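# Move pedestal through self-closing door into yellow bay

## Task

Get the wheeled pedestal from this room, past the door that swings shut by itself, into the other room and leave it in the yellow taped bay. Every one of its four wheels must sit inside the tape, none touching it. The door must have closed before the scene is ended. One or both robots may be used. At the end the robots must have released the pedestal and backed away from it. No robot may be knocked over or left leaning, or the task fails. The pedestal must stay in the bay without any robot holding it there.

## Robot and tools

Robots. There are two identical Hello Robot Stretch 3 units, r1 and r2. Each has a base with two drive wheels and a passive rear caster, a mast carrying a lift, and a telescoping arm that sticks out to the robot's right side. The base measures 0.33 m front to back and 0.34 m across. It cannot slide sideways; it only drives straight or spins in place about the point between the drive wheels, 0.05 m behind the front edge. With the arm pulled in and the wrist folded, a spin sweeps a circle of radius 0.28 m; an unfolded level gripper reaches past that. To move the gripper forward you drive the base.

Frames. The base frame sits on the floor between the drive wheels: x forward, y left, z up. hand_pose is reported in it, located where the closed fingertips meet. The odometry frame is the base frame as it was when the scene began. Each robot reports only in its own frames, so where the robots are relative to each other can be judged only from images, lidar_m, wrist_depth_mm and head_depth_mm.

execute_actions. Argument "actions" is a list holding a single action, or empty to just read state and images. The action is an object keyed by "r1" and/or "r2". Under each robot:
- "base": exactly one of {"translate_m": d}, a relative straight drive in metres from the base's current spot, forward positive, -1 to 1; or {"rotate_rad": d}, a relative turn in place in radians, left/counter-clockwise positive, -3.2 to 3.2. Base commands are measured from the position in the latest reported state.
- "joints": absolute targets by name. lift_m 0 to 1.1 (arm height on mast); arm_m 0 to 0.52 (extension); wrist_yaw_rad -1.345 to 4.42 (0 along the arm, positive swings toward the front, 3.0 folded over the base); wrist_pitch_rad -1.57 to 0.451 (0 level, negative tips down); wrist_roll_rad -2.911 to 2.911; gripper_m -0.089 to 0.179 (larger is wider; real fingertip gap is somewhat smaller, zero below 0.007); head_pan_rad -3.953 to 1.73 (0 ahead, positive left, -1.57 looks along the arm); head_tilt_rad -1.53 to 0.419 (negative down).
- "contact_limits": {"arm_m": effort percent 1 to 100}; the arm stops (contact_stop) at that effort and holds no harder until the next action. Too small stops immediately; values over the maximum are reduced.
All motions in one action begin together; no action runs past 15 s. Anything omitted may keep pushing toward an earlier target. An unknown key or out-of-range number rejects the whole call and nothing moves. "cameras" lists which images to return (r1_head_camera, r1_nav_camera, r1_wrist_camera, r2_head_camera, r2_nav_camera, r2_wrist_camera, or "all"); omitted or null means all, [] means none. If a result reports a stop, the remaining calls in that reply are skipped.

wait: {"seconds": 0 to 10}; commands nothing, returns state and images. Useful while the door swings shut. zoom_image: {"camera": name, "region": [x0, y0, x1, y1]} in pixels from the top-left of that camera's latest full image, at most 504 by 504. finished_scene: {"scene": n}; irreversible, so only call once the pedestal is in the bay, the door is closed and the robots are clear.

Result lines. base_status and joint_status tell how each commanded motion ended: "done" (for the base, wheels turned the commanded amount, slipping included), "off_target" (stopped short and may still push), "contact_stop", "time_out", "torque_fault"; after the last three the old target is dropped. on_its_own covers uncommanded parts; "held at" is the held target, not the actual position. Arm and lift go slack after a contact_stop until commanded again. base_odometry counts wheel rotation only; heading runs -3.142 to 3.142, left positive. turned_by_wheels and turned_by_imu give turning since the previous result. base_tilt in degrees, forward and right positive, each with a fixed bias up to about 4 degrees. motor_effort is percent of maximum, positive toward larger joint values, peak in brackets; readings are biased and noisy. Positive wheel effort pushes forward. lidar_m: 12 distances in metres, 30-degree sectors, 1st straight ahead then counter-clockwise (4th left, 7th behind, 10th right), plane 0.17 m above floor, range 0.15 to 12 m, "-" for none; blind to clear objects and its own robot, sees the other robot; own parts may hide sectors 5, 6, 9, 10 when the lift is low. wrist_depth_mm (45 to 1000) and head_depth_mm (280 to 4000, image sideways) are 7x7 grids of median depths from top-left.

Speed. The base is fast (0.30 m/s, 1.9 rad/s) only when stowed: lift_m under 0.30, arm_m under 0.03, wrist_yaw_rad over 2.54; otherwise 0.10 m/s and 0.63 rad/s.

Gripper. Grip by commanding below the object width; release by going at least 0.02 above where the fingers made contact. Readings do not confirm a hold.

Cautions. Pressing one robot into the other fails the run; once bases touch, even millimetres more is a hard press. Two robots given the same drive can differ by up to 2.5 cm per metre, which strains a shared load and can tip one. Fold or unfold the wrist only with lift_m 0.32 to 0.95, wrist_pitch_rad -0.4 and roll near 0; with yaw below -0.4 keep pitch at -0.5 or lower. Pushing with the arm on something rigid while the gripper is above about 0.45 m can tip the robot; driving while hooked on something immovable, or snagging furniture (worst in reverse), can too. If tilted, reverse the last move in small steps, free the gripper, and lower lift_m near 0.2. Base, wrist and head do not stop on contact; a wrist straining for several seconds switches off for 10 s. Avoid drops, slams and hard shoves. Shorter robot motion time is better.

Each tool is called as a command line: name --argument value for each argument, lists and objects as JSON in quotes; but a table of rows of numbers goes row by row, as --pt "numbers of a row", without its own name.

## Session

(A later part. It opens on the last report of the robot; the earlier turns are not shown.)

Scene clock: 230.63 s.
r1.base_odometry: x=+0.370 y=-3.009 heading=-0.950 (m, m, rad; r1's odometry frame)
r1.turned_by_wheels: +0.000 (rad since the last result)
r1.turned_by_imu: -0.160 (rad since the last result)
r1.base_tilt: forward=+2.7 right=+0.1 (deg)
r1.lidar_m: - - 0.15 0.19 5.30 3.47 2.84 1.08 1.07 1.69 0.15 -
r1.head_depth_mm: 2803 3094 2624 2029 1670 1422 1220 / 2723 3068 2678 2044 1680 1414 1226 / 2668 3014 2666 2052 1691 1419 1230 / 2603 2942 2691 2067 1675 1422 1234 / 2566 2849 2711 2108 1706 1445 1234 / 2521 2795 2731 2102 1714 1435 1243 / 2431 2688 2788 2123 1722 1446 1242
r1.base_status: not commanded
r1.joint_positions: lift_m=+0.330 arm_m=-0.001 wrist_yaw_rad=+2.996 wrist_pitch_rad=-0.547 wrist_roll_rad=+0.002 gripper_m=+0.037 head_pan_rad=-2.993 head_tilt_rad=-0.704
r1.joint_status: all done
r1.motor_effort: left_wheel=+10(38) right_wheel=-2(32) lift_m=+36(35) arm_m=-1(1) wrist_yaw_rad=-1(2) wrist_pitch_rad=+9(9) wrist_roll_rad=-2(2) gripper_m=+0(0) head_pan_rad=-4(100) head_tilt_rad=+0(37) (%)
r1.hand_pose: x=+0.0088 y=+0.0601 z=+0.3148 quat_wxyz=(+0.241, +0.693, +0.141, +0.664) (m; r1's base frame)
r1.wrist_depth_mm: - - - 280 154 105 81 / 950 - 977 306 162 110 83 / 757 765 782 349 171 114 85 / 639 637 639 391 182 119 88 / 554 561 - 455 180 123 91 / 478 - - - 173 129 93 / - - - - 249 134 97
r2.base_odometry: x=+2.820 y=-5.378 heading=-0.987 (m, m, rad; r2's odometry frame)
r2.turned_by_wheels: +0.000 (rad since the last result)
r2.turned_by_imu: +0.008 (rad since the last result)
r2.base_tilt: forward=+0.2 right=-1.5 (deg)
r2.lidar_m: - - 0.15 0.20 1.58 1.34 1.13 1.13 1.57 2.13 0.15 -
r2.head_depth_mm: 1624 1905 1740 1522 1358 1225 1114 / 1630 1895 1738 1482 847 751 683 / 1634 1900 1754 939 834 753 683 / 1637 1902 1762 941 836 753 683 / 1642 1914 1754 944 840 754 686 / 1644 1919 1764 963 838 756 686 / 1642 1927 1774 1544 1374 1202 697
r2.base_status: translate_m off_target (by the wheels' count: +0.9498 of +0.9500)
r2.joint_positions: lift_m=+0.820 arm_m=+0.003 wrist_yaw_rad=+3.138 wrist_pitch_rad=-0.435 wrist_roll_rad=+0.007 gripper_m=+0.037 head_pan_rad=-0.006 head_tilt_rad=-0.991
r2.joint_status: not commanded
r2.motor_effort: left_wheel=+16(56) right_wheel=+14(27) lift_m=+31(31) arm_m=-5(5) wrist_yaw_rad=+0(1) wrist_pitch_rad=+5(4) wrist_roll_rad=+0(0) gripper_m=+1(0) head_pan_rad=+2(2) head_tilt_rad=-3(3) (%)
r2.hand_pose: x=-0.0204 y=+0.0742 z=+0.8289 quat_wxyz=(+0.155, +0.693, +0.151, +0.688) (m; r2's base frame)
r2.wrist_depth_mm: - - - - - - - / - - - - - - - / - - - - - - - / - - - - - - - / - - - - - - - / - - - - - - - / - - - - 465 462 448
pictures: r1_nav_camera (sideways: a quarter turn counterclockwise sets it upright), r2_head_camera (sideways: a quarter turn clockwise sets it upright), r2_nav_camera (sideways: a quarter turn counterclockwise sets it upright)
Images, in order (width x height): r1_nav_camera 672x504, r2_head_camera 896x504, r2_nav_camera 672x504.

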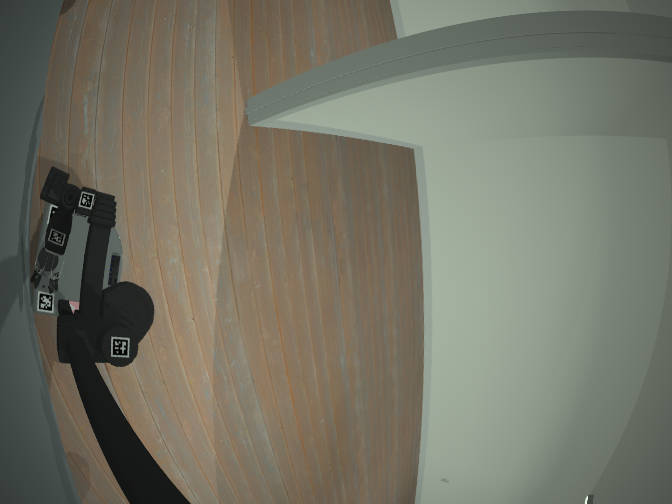

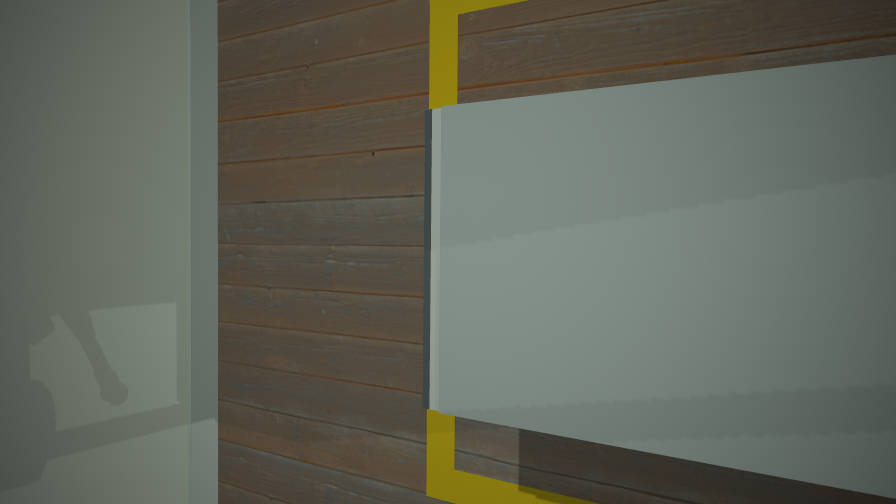

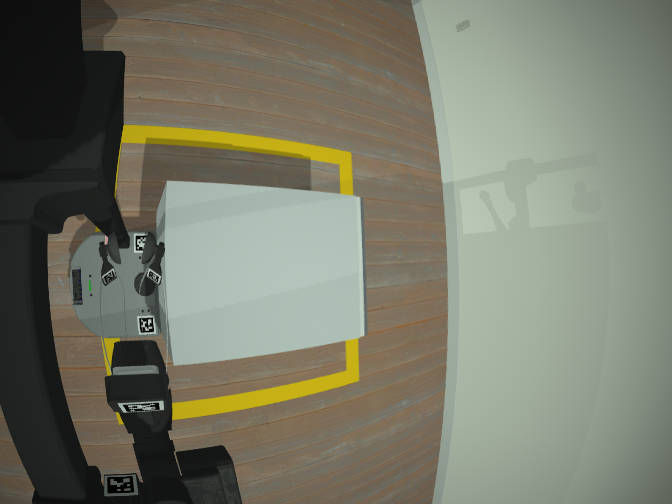

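execute_actions --actions '[{"r2":{"base":{"translate_m":0.08}},"r1":{"base":{"translate_m":-0.2}}}]' --cameras '[]'

execute_actions --actions '[{"r2":{"base":{"translate_m":-0.3},"joints":{"head_tilt_rad":-1.2}},"r1":{"base":{"translate_m":-0.5}}}]' --cameras '["r2_head_camera","r2_nav_camera","r1_nav_camera"]'

Scene clock: 234.60 s.
r1.base_odometry: x=+0.254 y=-2.847 heading=-0.950 (m, m, rad; r1's odometry frame)
r1.turned_by_wheels: +0.000 (rad since the last result)
r1.turned_by_imu: +0.000 (rad since the last result)
r1.base_tilt: forward=+2.7 right=+0.1 (deg)
r1.lidar_m: 0.15 - 0.15 0.18 5.23 3.26 2.66 1.29 0.94 1.79 0.40 0.17
r1.head_depth_mm: 2637 2954 2651 2032 1665 1400 1214 / 2574 2871 2635 2046 1672 1418 1224 / 2511 2803 2682 2078 1671 1425 1229 / 2463 2746 2718 2081 1680 1417 1231 / 2399 2653 2739 2105 1703 1433 1235 / 2359 2611 2736 2103 1710 1435 1245 / 2294 2516 2678 2122 1711 1434 1246
r1.base_status: done
r1.joint_positions: lift_m=+0.330 arm_m=-0.001 wrist_yaw_rad=+2.996 wrist_pitch_rad=-0.547 wrist_roll_rad=+0.002 gripper_m=+0.037 head_pan_rad=-2.993 head_tilt_rad=-0.704
r1.joint_status: not commanded
r1.motor_effort: left_wheel=+1(7) right_wheel=-1(6) lift_m=+35(36) arm_m=-1(2) wrist_yaw_rad=-2(1) wrist_pitch_rad=+9(9) wrist_roll_rad=-2(2) gripper_m=+0(0) head_pan_rad=-5(5) head_tilt_rad=+2(2) (%)
r1.hand_pose: x=+0.0088 y=+0.0601 z=+0.3148 quat_wxyz=(+0.241, +0.693, +0.141, +0.664) (m; r1's base frame)
r1.wrist_depth_mm: - - 372 238 172 135 111 / 947 - 429 263 187 143 116 / 748 762 486 299 201 152 122 / 627 634 577 342 221 163 129 / 546 548 - 399 231 174 137 / 480 - - - 236 188 145 / - - - - 327 202 154
r2.base_odometry: x=+2.864 y=-5.444 heading=-0.987 (m, m, rad; r2's odometry frame)
r2.turned_by_wheels: +0.000 (rad since the last result)
r2.turned_by_imu: +0.001 (rad since the last result)
r2.base_tilt: forward=+0.2 right=-1.5 (deg)
r2.lidar_m: - - 0.15 0.20 1.69 1.40 1.21 1.22 1.68 2.13 0.15 -
r2.head_depth_mm: 1548 1818 1746 1520 1361 1229 1112 / 1538 1826 1745 1479 847 749 682 / 1555 1827 1751 937 834 752 683 / 1558 1829 1759 939 835 753 682 / 1568 1841 1755 942 838 754 686 / 1569 1846 1765 966 841 756 687 / 1563 1837 1766 1544 1379 1203 697
r2.base_status: translate_m off_target (by the wheels' count: +0.0799 of +0.0800)
r2.joint_positions: lift_m=+0.820 arm_m=+0.003 wrist_yaw_rad=+3.138 wrist_pitch_rad=-0.435 wrist_roll_rad=+0.007 gripper_m=+0.037 head_pan_rad=-0.006 head_tilt_rad=-0.991
r2.joint_status: not commanded
r2.motor_effort: left_wheel=+13(30) right_wheel=+15(27) lift_m=+31(31) arm_m=-5(5) wrist_yaw_rad=+0(0) wrist_pitch_rad=+5(4) wrist_roll_rad=+0(0) gripper_m=+1(0) head_pan_rad=+4(4) head_tilt_rad=-2(3) (%)
r2.hand_pose: x=-0.0204 y=+0.0742 z=+0.8289 quat_wxyz=(+0.155, +0.693, +0.151, +0.688) (m; r2's base frame)
r2.wrist_depth_mm: - - - - - - - / - - - - - - - / - - - - - - - / - - - - - - - / - - - - - - - / - - - - - - - / - - - - 464 459 452
pictures: none
No camera images: the call's "cameras" was empty. Leave "cameras" out to get every camera's image.

Scene clock: 241.13 s.
r1.base_odometry: x=-0.037 y=-2.440 heading=-0.949 (m, m, rad; r1's odometry frame)
r1.turned_by_wheels: +0.000 (rad since the last result)
r1.turned_by_imu: +0.000 (rad since the last result)
r1.base_tilt: forward=+2.7 right=+0.0 (deg)
r1.lidar_m: 0.19 0.15 0.15 4.37 5.08 2.71 2.19 1.73 0.87 0.76 1.63 0.42
r1.head_depth_mm: 2156 2410 2590 2035 1665 1410 1217 / 2096 2331 2544 2057 1671 1412 1221 / 2064 2304 2530 2073 1682 1420 1228 / 1994 2228 2471 2096 1689 1428 1236 / 1954 2167 2406 2087 1679 1434 1236 / 1922 2138 2402 2102 1708 1444 1238 / 1873 2073 2298 2107 1728 1447 1249
r1.base_status: done
r1.joint_positions: lift_m=+0.330 arm_m=-0.001 wrist_yaw_rad=+2.996 wrist_pitch_rad=-0.547 wrist_roll_rad=+0.002 gripper_m=+0.037 head_pan_rad=-2.993 head_tilt_rad=-0.704
r1.joint_status: not commanded
r1.motor_effort: left_wheel=+9(31) right_wheel=-1(5) lift_m=+36(36) arm_m=-1(1) wrist_yaw_rad=-1(1) wrist_pitch_rad=+9(9) wrist_roll_rad=-2(2) gripper_m=+0(0) head_pan_rad=-5(4) head_tilt_rad=+2(2) (%)
r1.hand_pose: x=+0.0088 y=+0.0601 z=+0.3148 quat_wxyz=(+0.241, +0.693, +0.141, +0.664) (m; r1's base frame)
r1.wrist_depth_mm: - - - - 173 154 138 / 965 - 968 937 190 167 148 / 746 759 781 782 211 182 161 / 626 635 642 649 237 201 176 / 553 541 - 571 261 226 193 / 485 - - - 289 253 215 / - - - - 389 294 241
r2.base_odometry: x=+2.698 y=-5.194 heading=-0.987 (m, m, rad; r2's odometry frame)
r2.turned_by_wheels: +0.000 (rad since the last result)
r2.turned_by_imu: +0.000 (rad since the last result)
r2.base_tilt: forward=+0.2 right=-1.5 (deg)
r2.lidar_m: 0.35 0.36 2.72 2.62 1.27 1.17 1.53 0.92 1.26 2.13 2.21 0.36
r2.head_depth_mm: 1767 1613 1478 1365 1265 1183 1129 / 1779 1027 927 861 1259 1182 - / 1788 990 906 854 1248 1199 - / 1793 992 911 858 1252 1202 - / 1800 997 913 858 1254 1199 - / 1805 1028 924 861 1270 1193 1128 / 1814 1644 1509 1389 1285 1194 1125
r2.base_status: done
r2.joint_positions: lift_m=+0.820 arm_m=+0.003 wrist_yaw_rad=+3.138 wrist_pitch_rad=-0.435 wrist_roll_rad=+0.007 gripper_m=+0.037 head_pan_rad=-0.006 head_tilt_rad=-1.186
r2.joint_status: all done
r2.motor_effort: left_wheel=+1(9) right_wheel=+0(10) lift_m=+31(31) arm_m=-5(5) wrist_yaw_rad=-1(0) wrist_pitch_rad=+5(4) wrist_roll_rad=+0(0) gripper_m=+0(1) head_pan_rad=+4(4) head_tilt_rad=-5(16) (%)
r2.hand_pose: x=-0.0204 y=+0.0742 z=+0.8289 quat_wxyz=(+0.155, +0.693, +0.151, +0.688) (m; r2's base frame)
r2.wrist_depth_mm: - - - - - - - / - - - - - - - / - - - - - - - / 941 - - - - - - / - - - - - - - / - - - - - - - / - - - - 941 942 486
pictures: r1_nav_camera (sideways: a quarter turn counterclockwise sets it upright), r2_head_camera (sideways: a quarter turn clockwise sets it upright), r2_nav_camera (sideways: a quarter turn counterclockwise sets it upright)
Images, in order (width x height): r1_nav_camera 672x504, r2_head_camera 896x504, r2_nav_camera 672x504.

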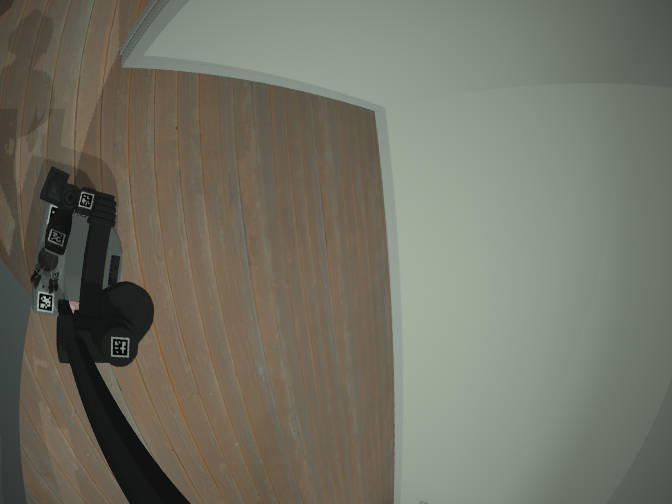

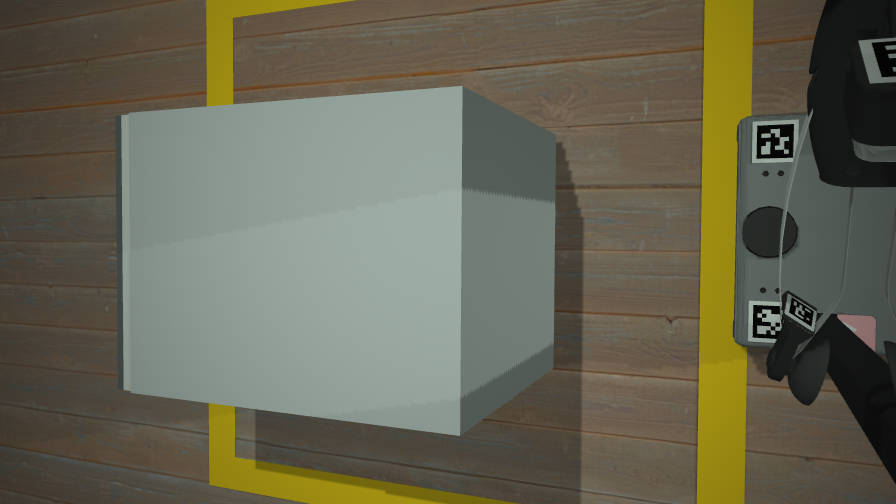

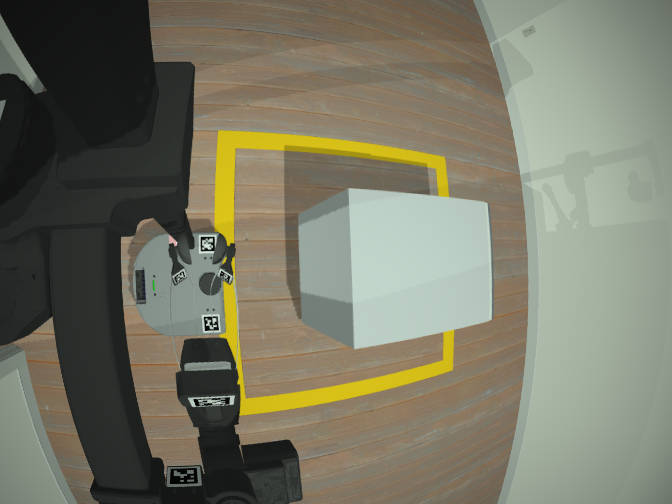

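execute_actions --actions '[{"r1":{"base":{"translate_m":-0.55},"joints":{"head_pan_rad":0.3,"head_tilt_rad":-0.5}}}]' --cameras '["r1_nav_camera","r1_head_camera"]'

Scene clock: 248.10 s.
r1.base_odometry: x=-0.357 y=-1.993 heading=-0.949 (m, m, rad; r1's odometry frame)
r1.turned_by_wheels: +0.000 (rad since the last result)
r1.turned_by_imu: -0.005 (rad since the last result)
r1.base_tilt: forward=+2.7 right=+0.0 (deg)
r1.lidar_m: 1.50 3.06 3.35 4.91 4.16 2.08 1.69 1.67 1.12 0.90 0.90 0.99
r1.head_depth_mm: 2207 2270 2360 2448 2061 1644 1365 / 2739 2905 3151 2831 2089 1655 1367 / 2749 2972 3249 2854 2090 1664 1379 / 2706 2980 3190 2863 2117 1677 1386 / 2698 2951 3167 2877 2134 1681 1392 / 2683 2888 3147 2933 2150 1696 1389 / 2646 2857 3113 2965 2177 1710 1408
r1.base_status: done
r1.joint_positions: lift_m=+0.330 arm_m=-0.001 wrist_yaw_rad=+2.994 wrist_pitch_rad=-0.548 wrist_roll_rad=+0.003 gripper_m=+0.037 head_pan_rad=+0.293 head_tilt_rad=-0.498
r1.joint_status: all done
r1.motor_effort: left_wheel=+0(30) right_wheel=+0(19) lift_m=+37(38) arm_m=-2(3) wrist_yaw_rad=+0(1) wrist_pitch_rad=+9(31) wrist_roll_rad=-2(3) gripper_m=+0(1) head_pan_rad=+4(100) head_tilt_rad=+0(39) (%)
r1.hand_pose: x=+0.0090 y=+0.0599 z=+0.3146 quat_wxyz=(+0.241, +0.694, +0.141, +0.664) (m; r1's base frame)
r1.wrist_depth_mm: - - - - - - - / 934 - 958 957 962 - - / 753 766 762 785 786 808 791 / 641 633 646 660 644 661 652 / 546 545 - 579 566 566 567 / 477 - - - 494 489 490 / - - - - 430 442 431
r2.base_odometry: x=+2.698 y=-5.194 heading=-0.987 (m, m, rad; r2's odometry frame)
r2.turned_by_wheels: +0.000 (rad since the last result)
r2.turned_by_imu: +0.002 (rad since the last result)
r2.base_tilt: forward=+0.3 right=-1.6 (deg)
r2.lidar_m: 0.35 0.36 2.72 2.62 1.27 1.00 0.96 0.92 1.26 2.13 2.21 0.36
r2.head_depth_mm: 1777 1610 1474 1366 1262 1181 1126 / 1783 1028 925 863 1255 1185 - / 1791 989 905 854 1248 1201 - / 1789 993 909 857 1251 1201 - / 1802 996 910 858 1253 1201 - / 1804 1029 924 863 1275 1192 1129 / 1814 1643 1506 1387 1288 1199 1126
r2.base_status: not commanded
r2.joint_positions: lift_m=+0.820 arm_m=+0.003 wrist_yaw_rad=+3.138 wrist_pitch_rad=-0.435 wrist_roll_rad=+0.007 gripper_m=+0.037 head_pan_rad=-0.006 head_tilt_rad=-1.186
r2.joint_status: not commanded
r2.motor_effort: left_wheel=+1(1) right_wheel=+0(0) lift_m=+31(31) arm_m=-5(5) wrist_yaw_rad=+0(0) wrist_pitch_rad=+5(4) wrist_roll_rad=+0(0) gripper_m=+0(0) head_pan_rad=+3(3) head_tilt_rad=-5(4) (%)
r2.hand_pose: x=-0.0204 y=+0.0742 z=+0.8289 quat_wxyz=(+0.155, +0.693, +0.151, +0.688) (m; r2's base frame)
r2.wrist_depth_mm: - - - - - - - / - - - - - - - / - - - - - - - / 985 - - - - - - / - - - - - - - / - - - - - - - / - - - - 941 950 485
pictures: r1_head_camera (sideways: a quarter turn clockwise sets it upright), r1_nav_camera (sideways: a quarter turn counterclockwise sets it upright)
Images, in order (width x height): r1_head_camera 896x504, r1_nav_camera 672x504.

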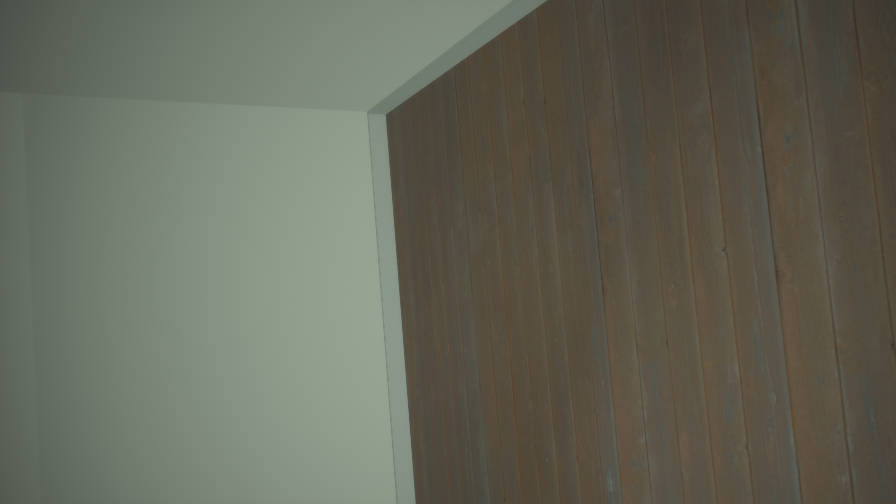

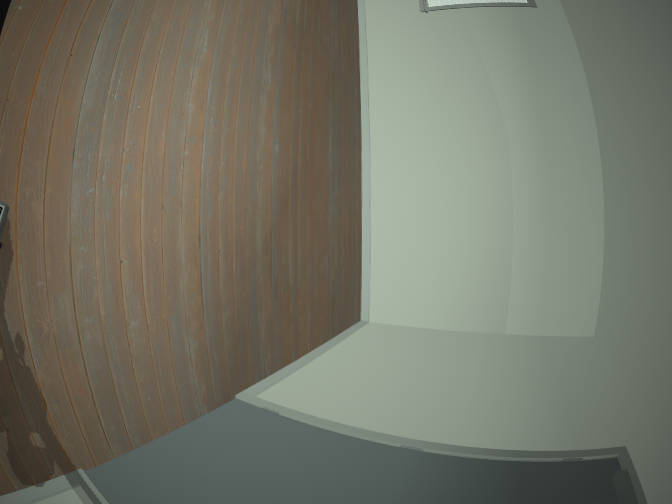

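Door looks shut. Short wait to be sure.

wait --seconds 3

finished_scene --scene 1

Scene clock: 251.20 s.
r1.base_odometry: x=-0.357 y=-1.993 heading=-0.949 (m, m, rad; r1's odometry frame)
r1.turned_by_wheels: +0.000 (rad since the last result)
r1.turned_by_imu: +0.001 (rad since the last result)
r1.base_tilt: forward=+2.7 right=+0.0 (deg)
r1.lidar_m: 1.50 3.05 3.35 4.90 4.16 2.08 1.69 1.67 1.12 0.90 0.90 0.99
r1.head_depth_mm: 2197 2270 2399 2457 2062 1656 1363 / 2752 2920 3202 2808 2078 1639 1369 / 2748 2962 3209 2853 2104 1665 1382 / 2724 2951 3210 2897 2118 1671 1387 / 2721 2921 3195 2887 2145 1679 1391 / 2701 2863 3131 2971 2142 1696 1391 / 2659 2852 3129 2943 2179 1712 1400
r1.base_status: done
r1.joint_positions: lift_m=+0.330 arm_m=-0.001 wrist_yaw_rad=+2.994 wrist_pitch_rad=-0.548 wrist_roll_rad=+0.003 gripper_m=+0.037 head_pan_rad=+0.293 head_tilt_rad=-0.498
r1.joint_status: all done
r1.motor_effort: left_wheel=+0(30) right_wheel=+0(19) lift_m=+37(38) arm_m=-2(3) wrist_yaw_rad=+1(1) wrist_pitch_rad=+9(31) wrist_roll_rad=-2(3) gripper_m=+0(1) head_pan_rad=+4(100) head_tilt_rad=-1(39) (%)
r1.hand_pose: x=+0.0090 y=+0.0599 z=+0.3146 quat_wxyz=(+0.241, +0.694, +0.141, +0.664) (m; r1's base frame)
r1.wrist_depth_mm: - - - - - - - / 945 - 960 950 990 - - / 758 751 788 776 765 793 798 / 639 634 638 650 646 661 658 / 541 547 - 569 568 568 562 / 480 - - - 497 491 494 / - - - - 435 438 434
r2.base_odometry: x=+2.698 y=-5.194 heading=-0.987 (m, m, rad; r2's odometry frame)
r2.turned_by_wheels: +0.000 (rad since the last result)
r2.turned_by_imu: +0.001 (rad since the last result)
r2.base_tilt: forward=+0.2 right=-1.5 (deg)
r2.lidar_m: 0.35 0.36 2.72 2.62 1.26 1.00 0.96 0.92 1.26 2.13 2.20 0.36
r2.head_depth_mm: 1764 1607 1476 1366 1265 1180 1125 / 1781 1027 928 862 1255 1187 - / 1784 992 908 854 1244 1201 - / 1789 993 910 857 1247 1204 - / 1805 996 907 860 1257 1203 - / 1796 1028 926 863 1274 1198 1130 / 1817 1648 1503 1390 1282 1201 1123
r2.base_status: not commanded
r2.joint_positions: lift_m=+0.820 arm_m=+0.003 wrist_yaw_rad=+3.138 wrist_pitch_rad=-0.435 wrist_roll_rad=+0.007 gripper_m=+0.037 head_pan_rad=-0.006 head_tilt_rad=-1.186
r2.joint_status: not commanded
r2.motor_effort: left_wheel=+2(1) right_wheel=+0(0) lift_m=+31(31) arm_m=-4(5) wrist_yaw_rad=+1(0) wrist_pitch_rad=+4(4) wrist_roll_rad=+0(0) gripper_m=+0(0) head_pan_rad=+3(3) head_tilt_rad=-5(4) (%)
r2.hand_pose: x=-0.0204 y=+0.0742 z=+0.8289 quat_wxyz=(+0.155, +0.693, +0.151, +0.688) (m; r2's base frame)
r2.wrist_depth_mm: - - - - - - - / - - - - - - - / - - - - - - - / 962 - - - - - - / - - - - - - - / - - - - - - - / - - - - 937 947 481
wait: 3.00 s; at rest by 0.17 s
pictures: r1_head_camera (sideways: a quarter turn clockwise sets it upright), r1_nav_camera (sideways: a quarter turn counterclockwise sets it upright), r1_wrist_camera, r2_head_camera (sideways: a quarter turn clockwise sets it upright), r2_nav_camera (sideways: a quarter turn counterclockwise sets it upright), r2_wrist_camera
Images, in order (width x height): r1_head_camera 896x504, r1_nav_camera 672x504, r1_wrist_camera 644x364, r2_head_camera 896x504, r2_nav_camera 672x504, r2_wrist_camera 644x364.

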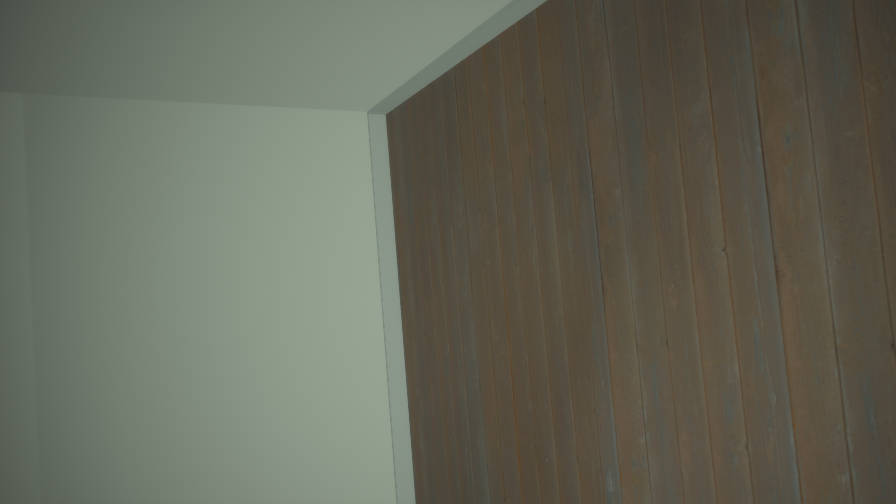

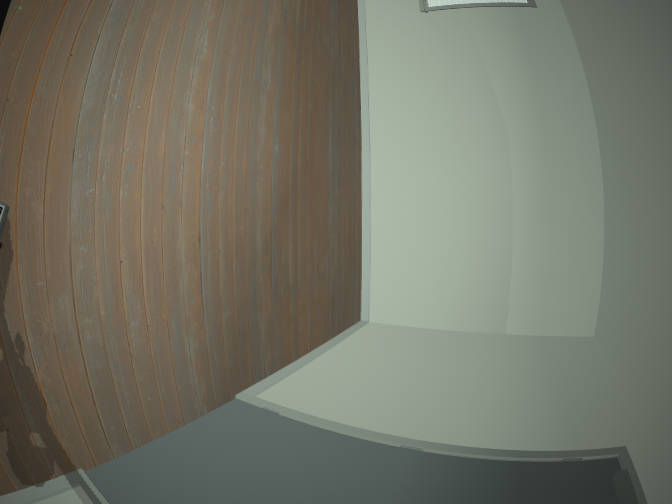

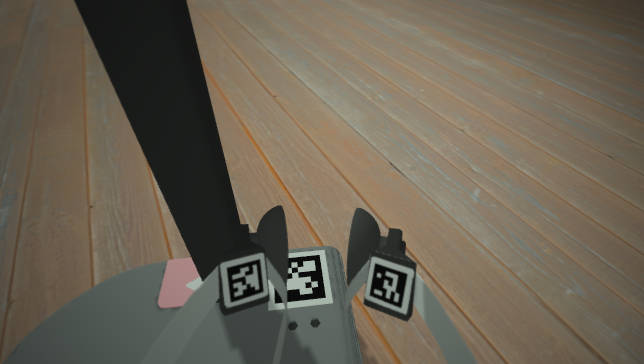

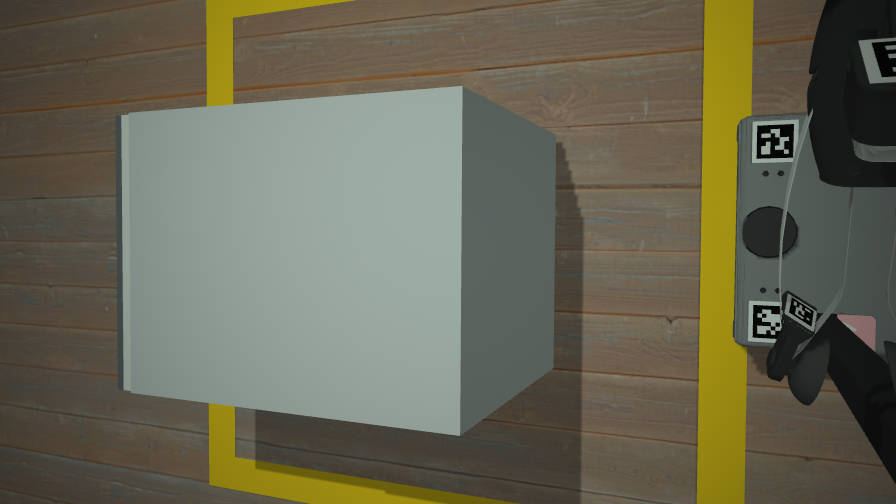

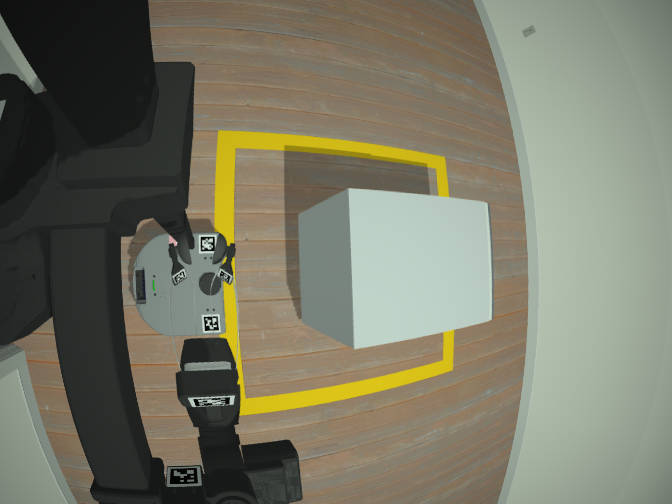

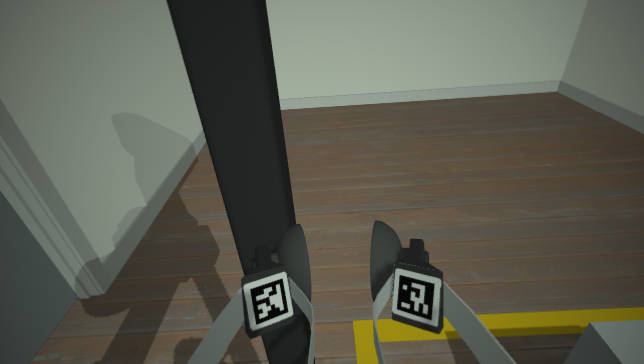

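The scene is finished: the task was done.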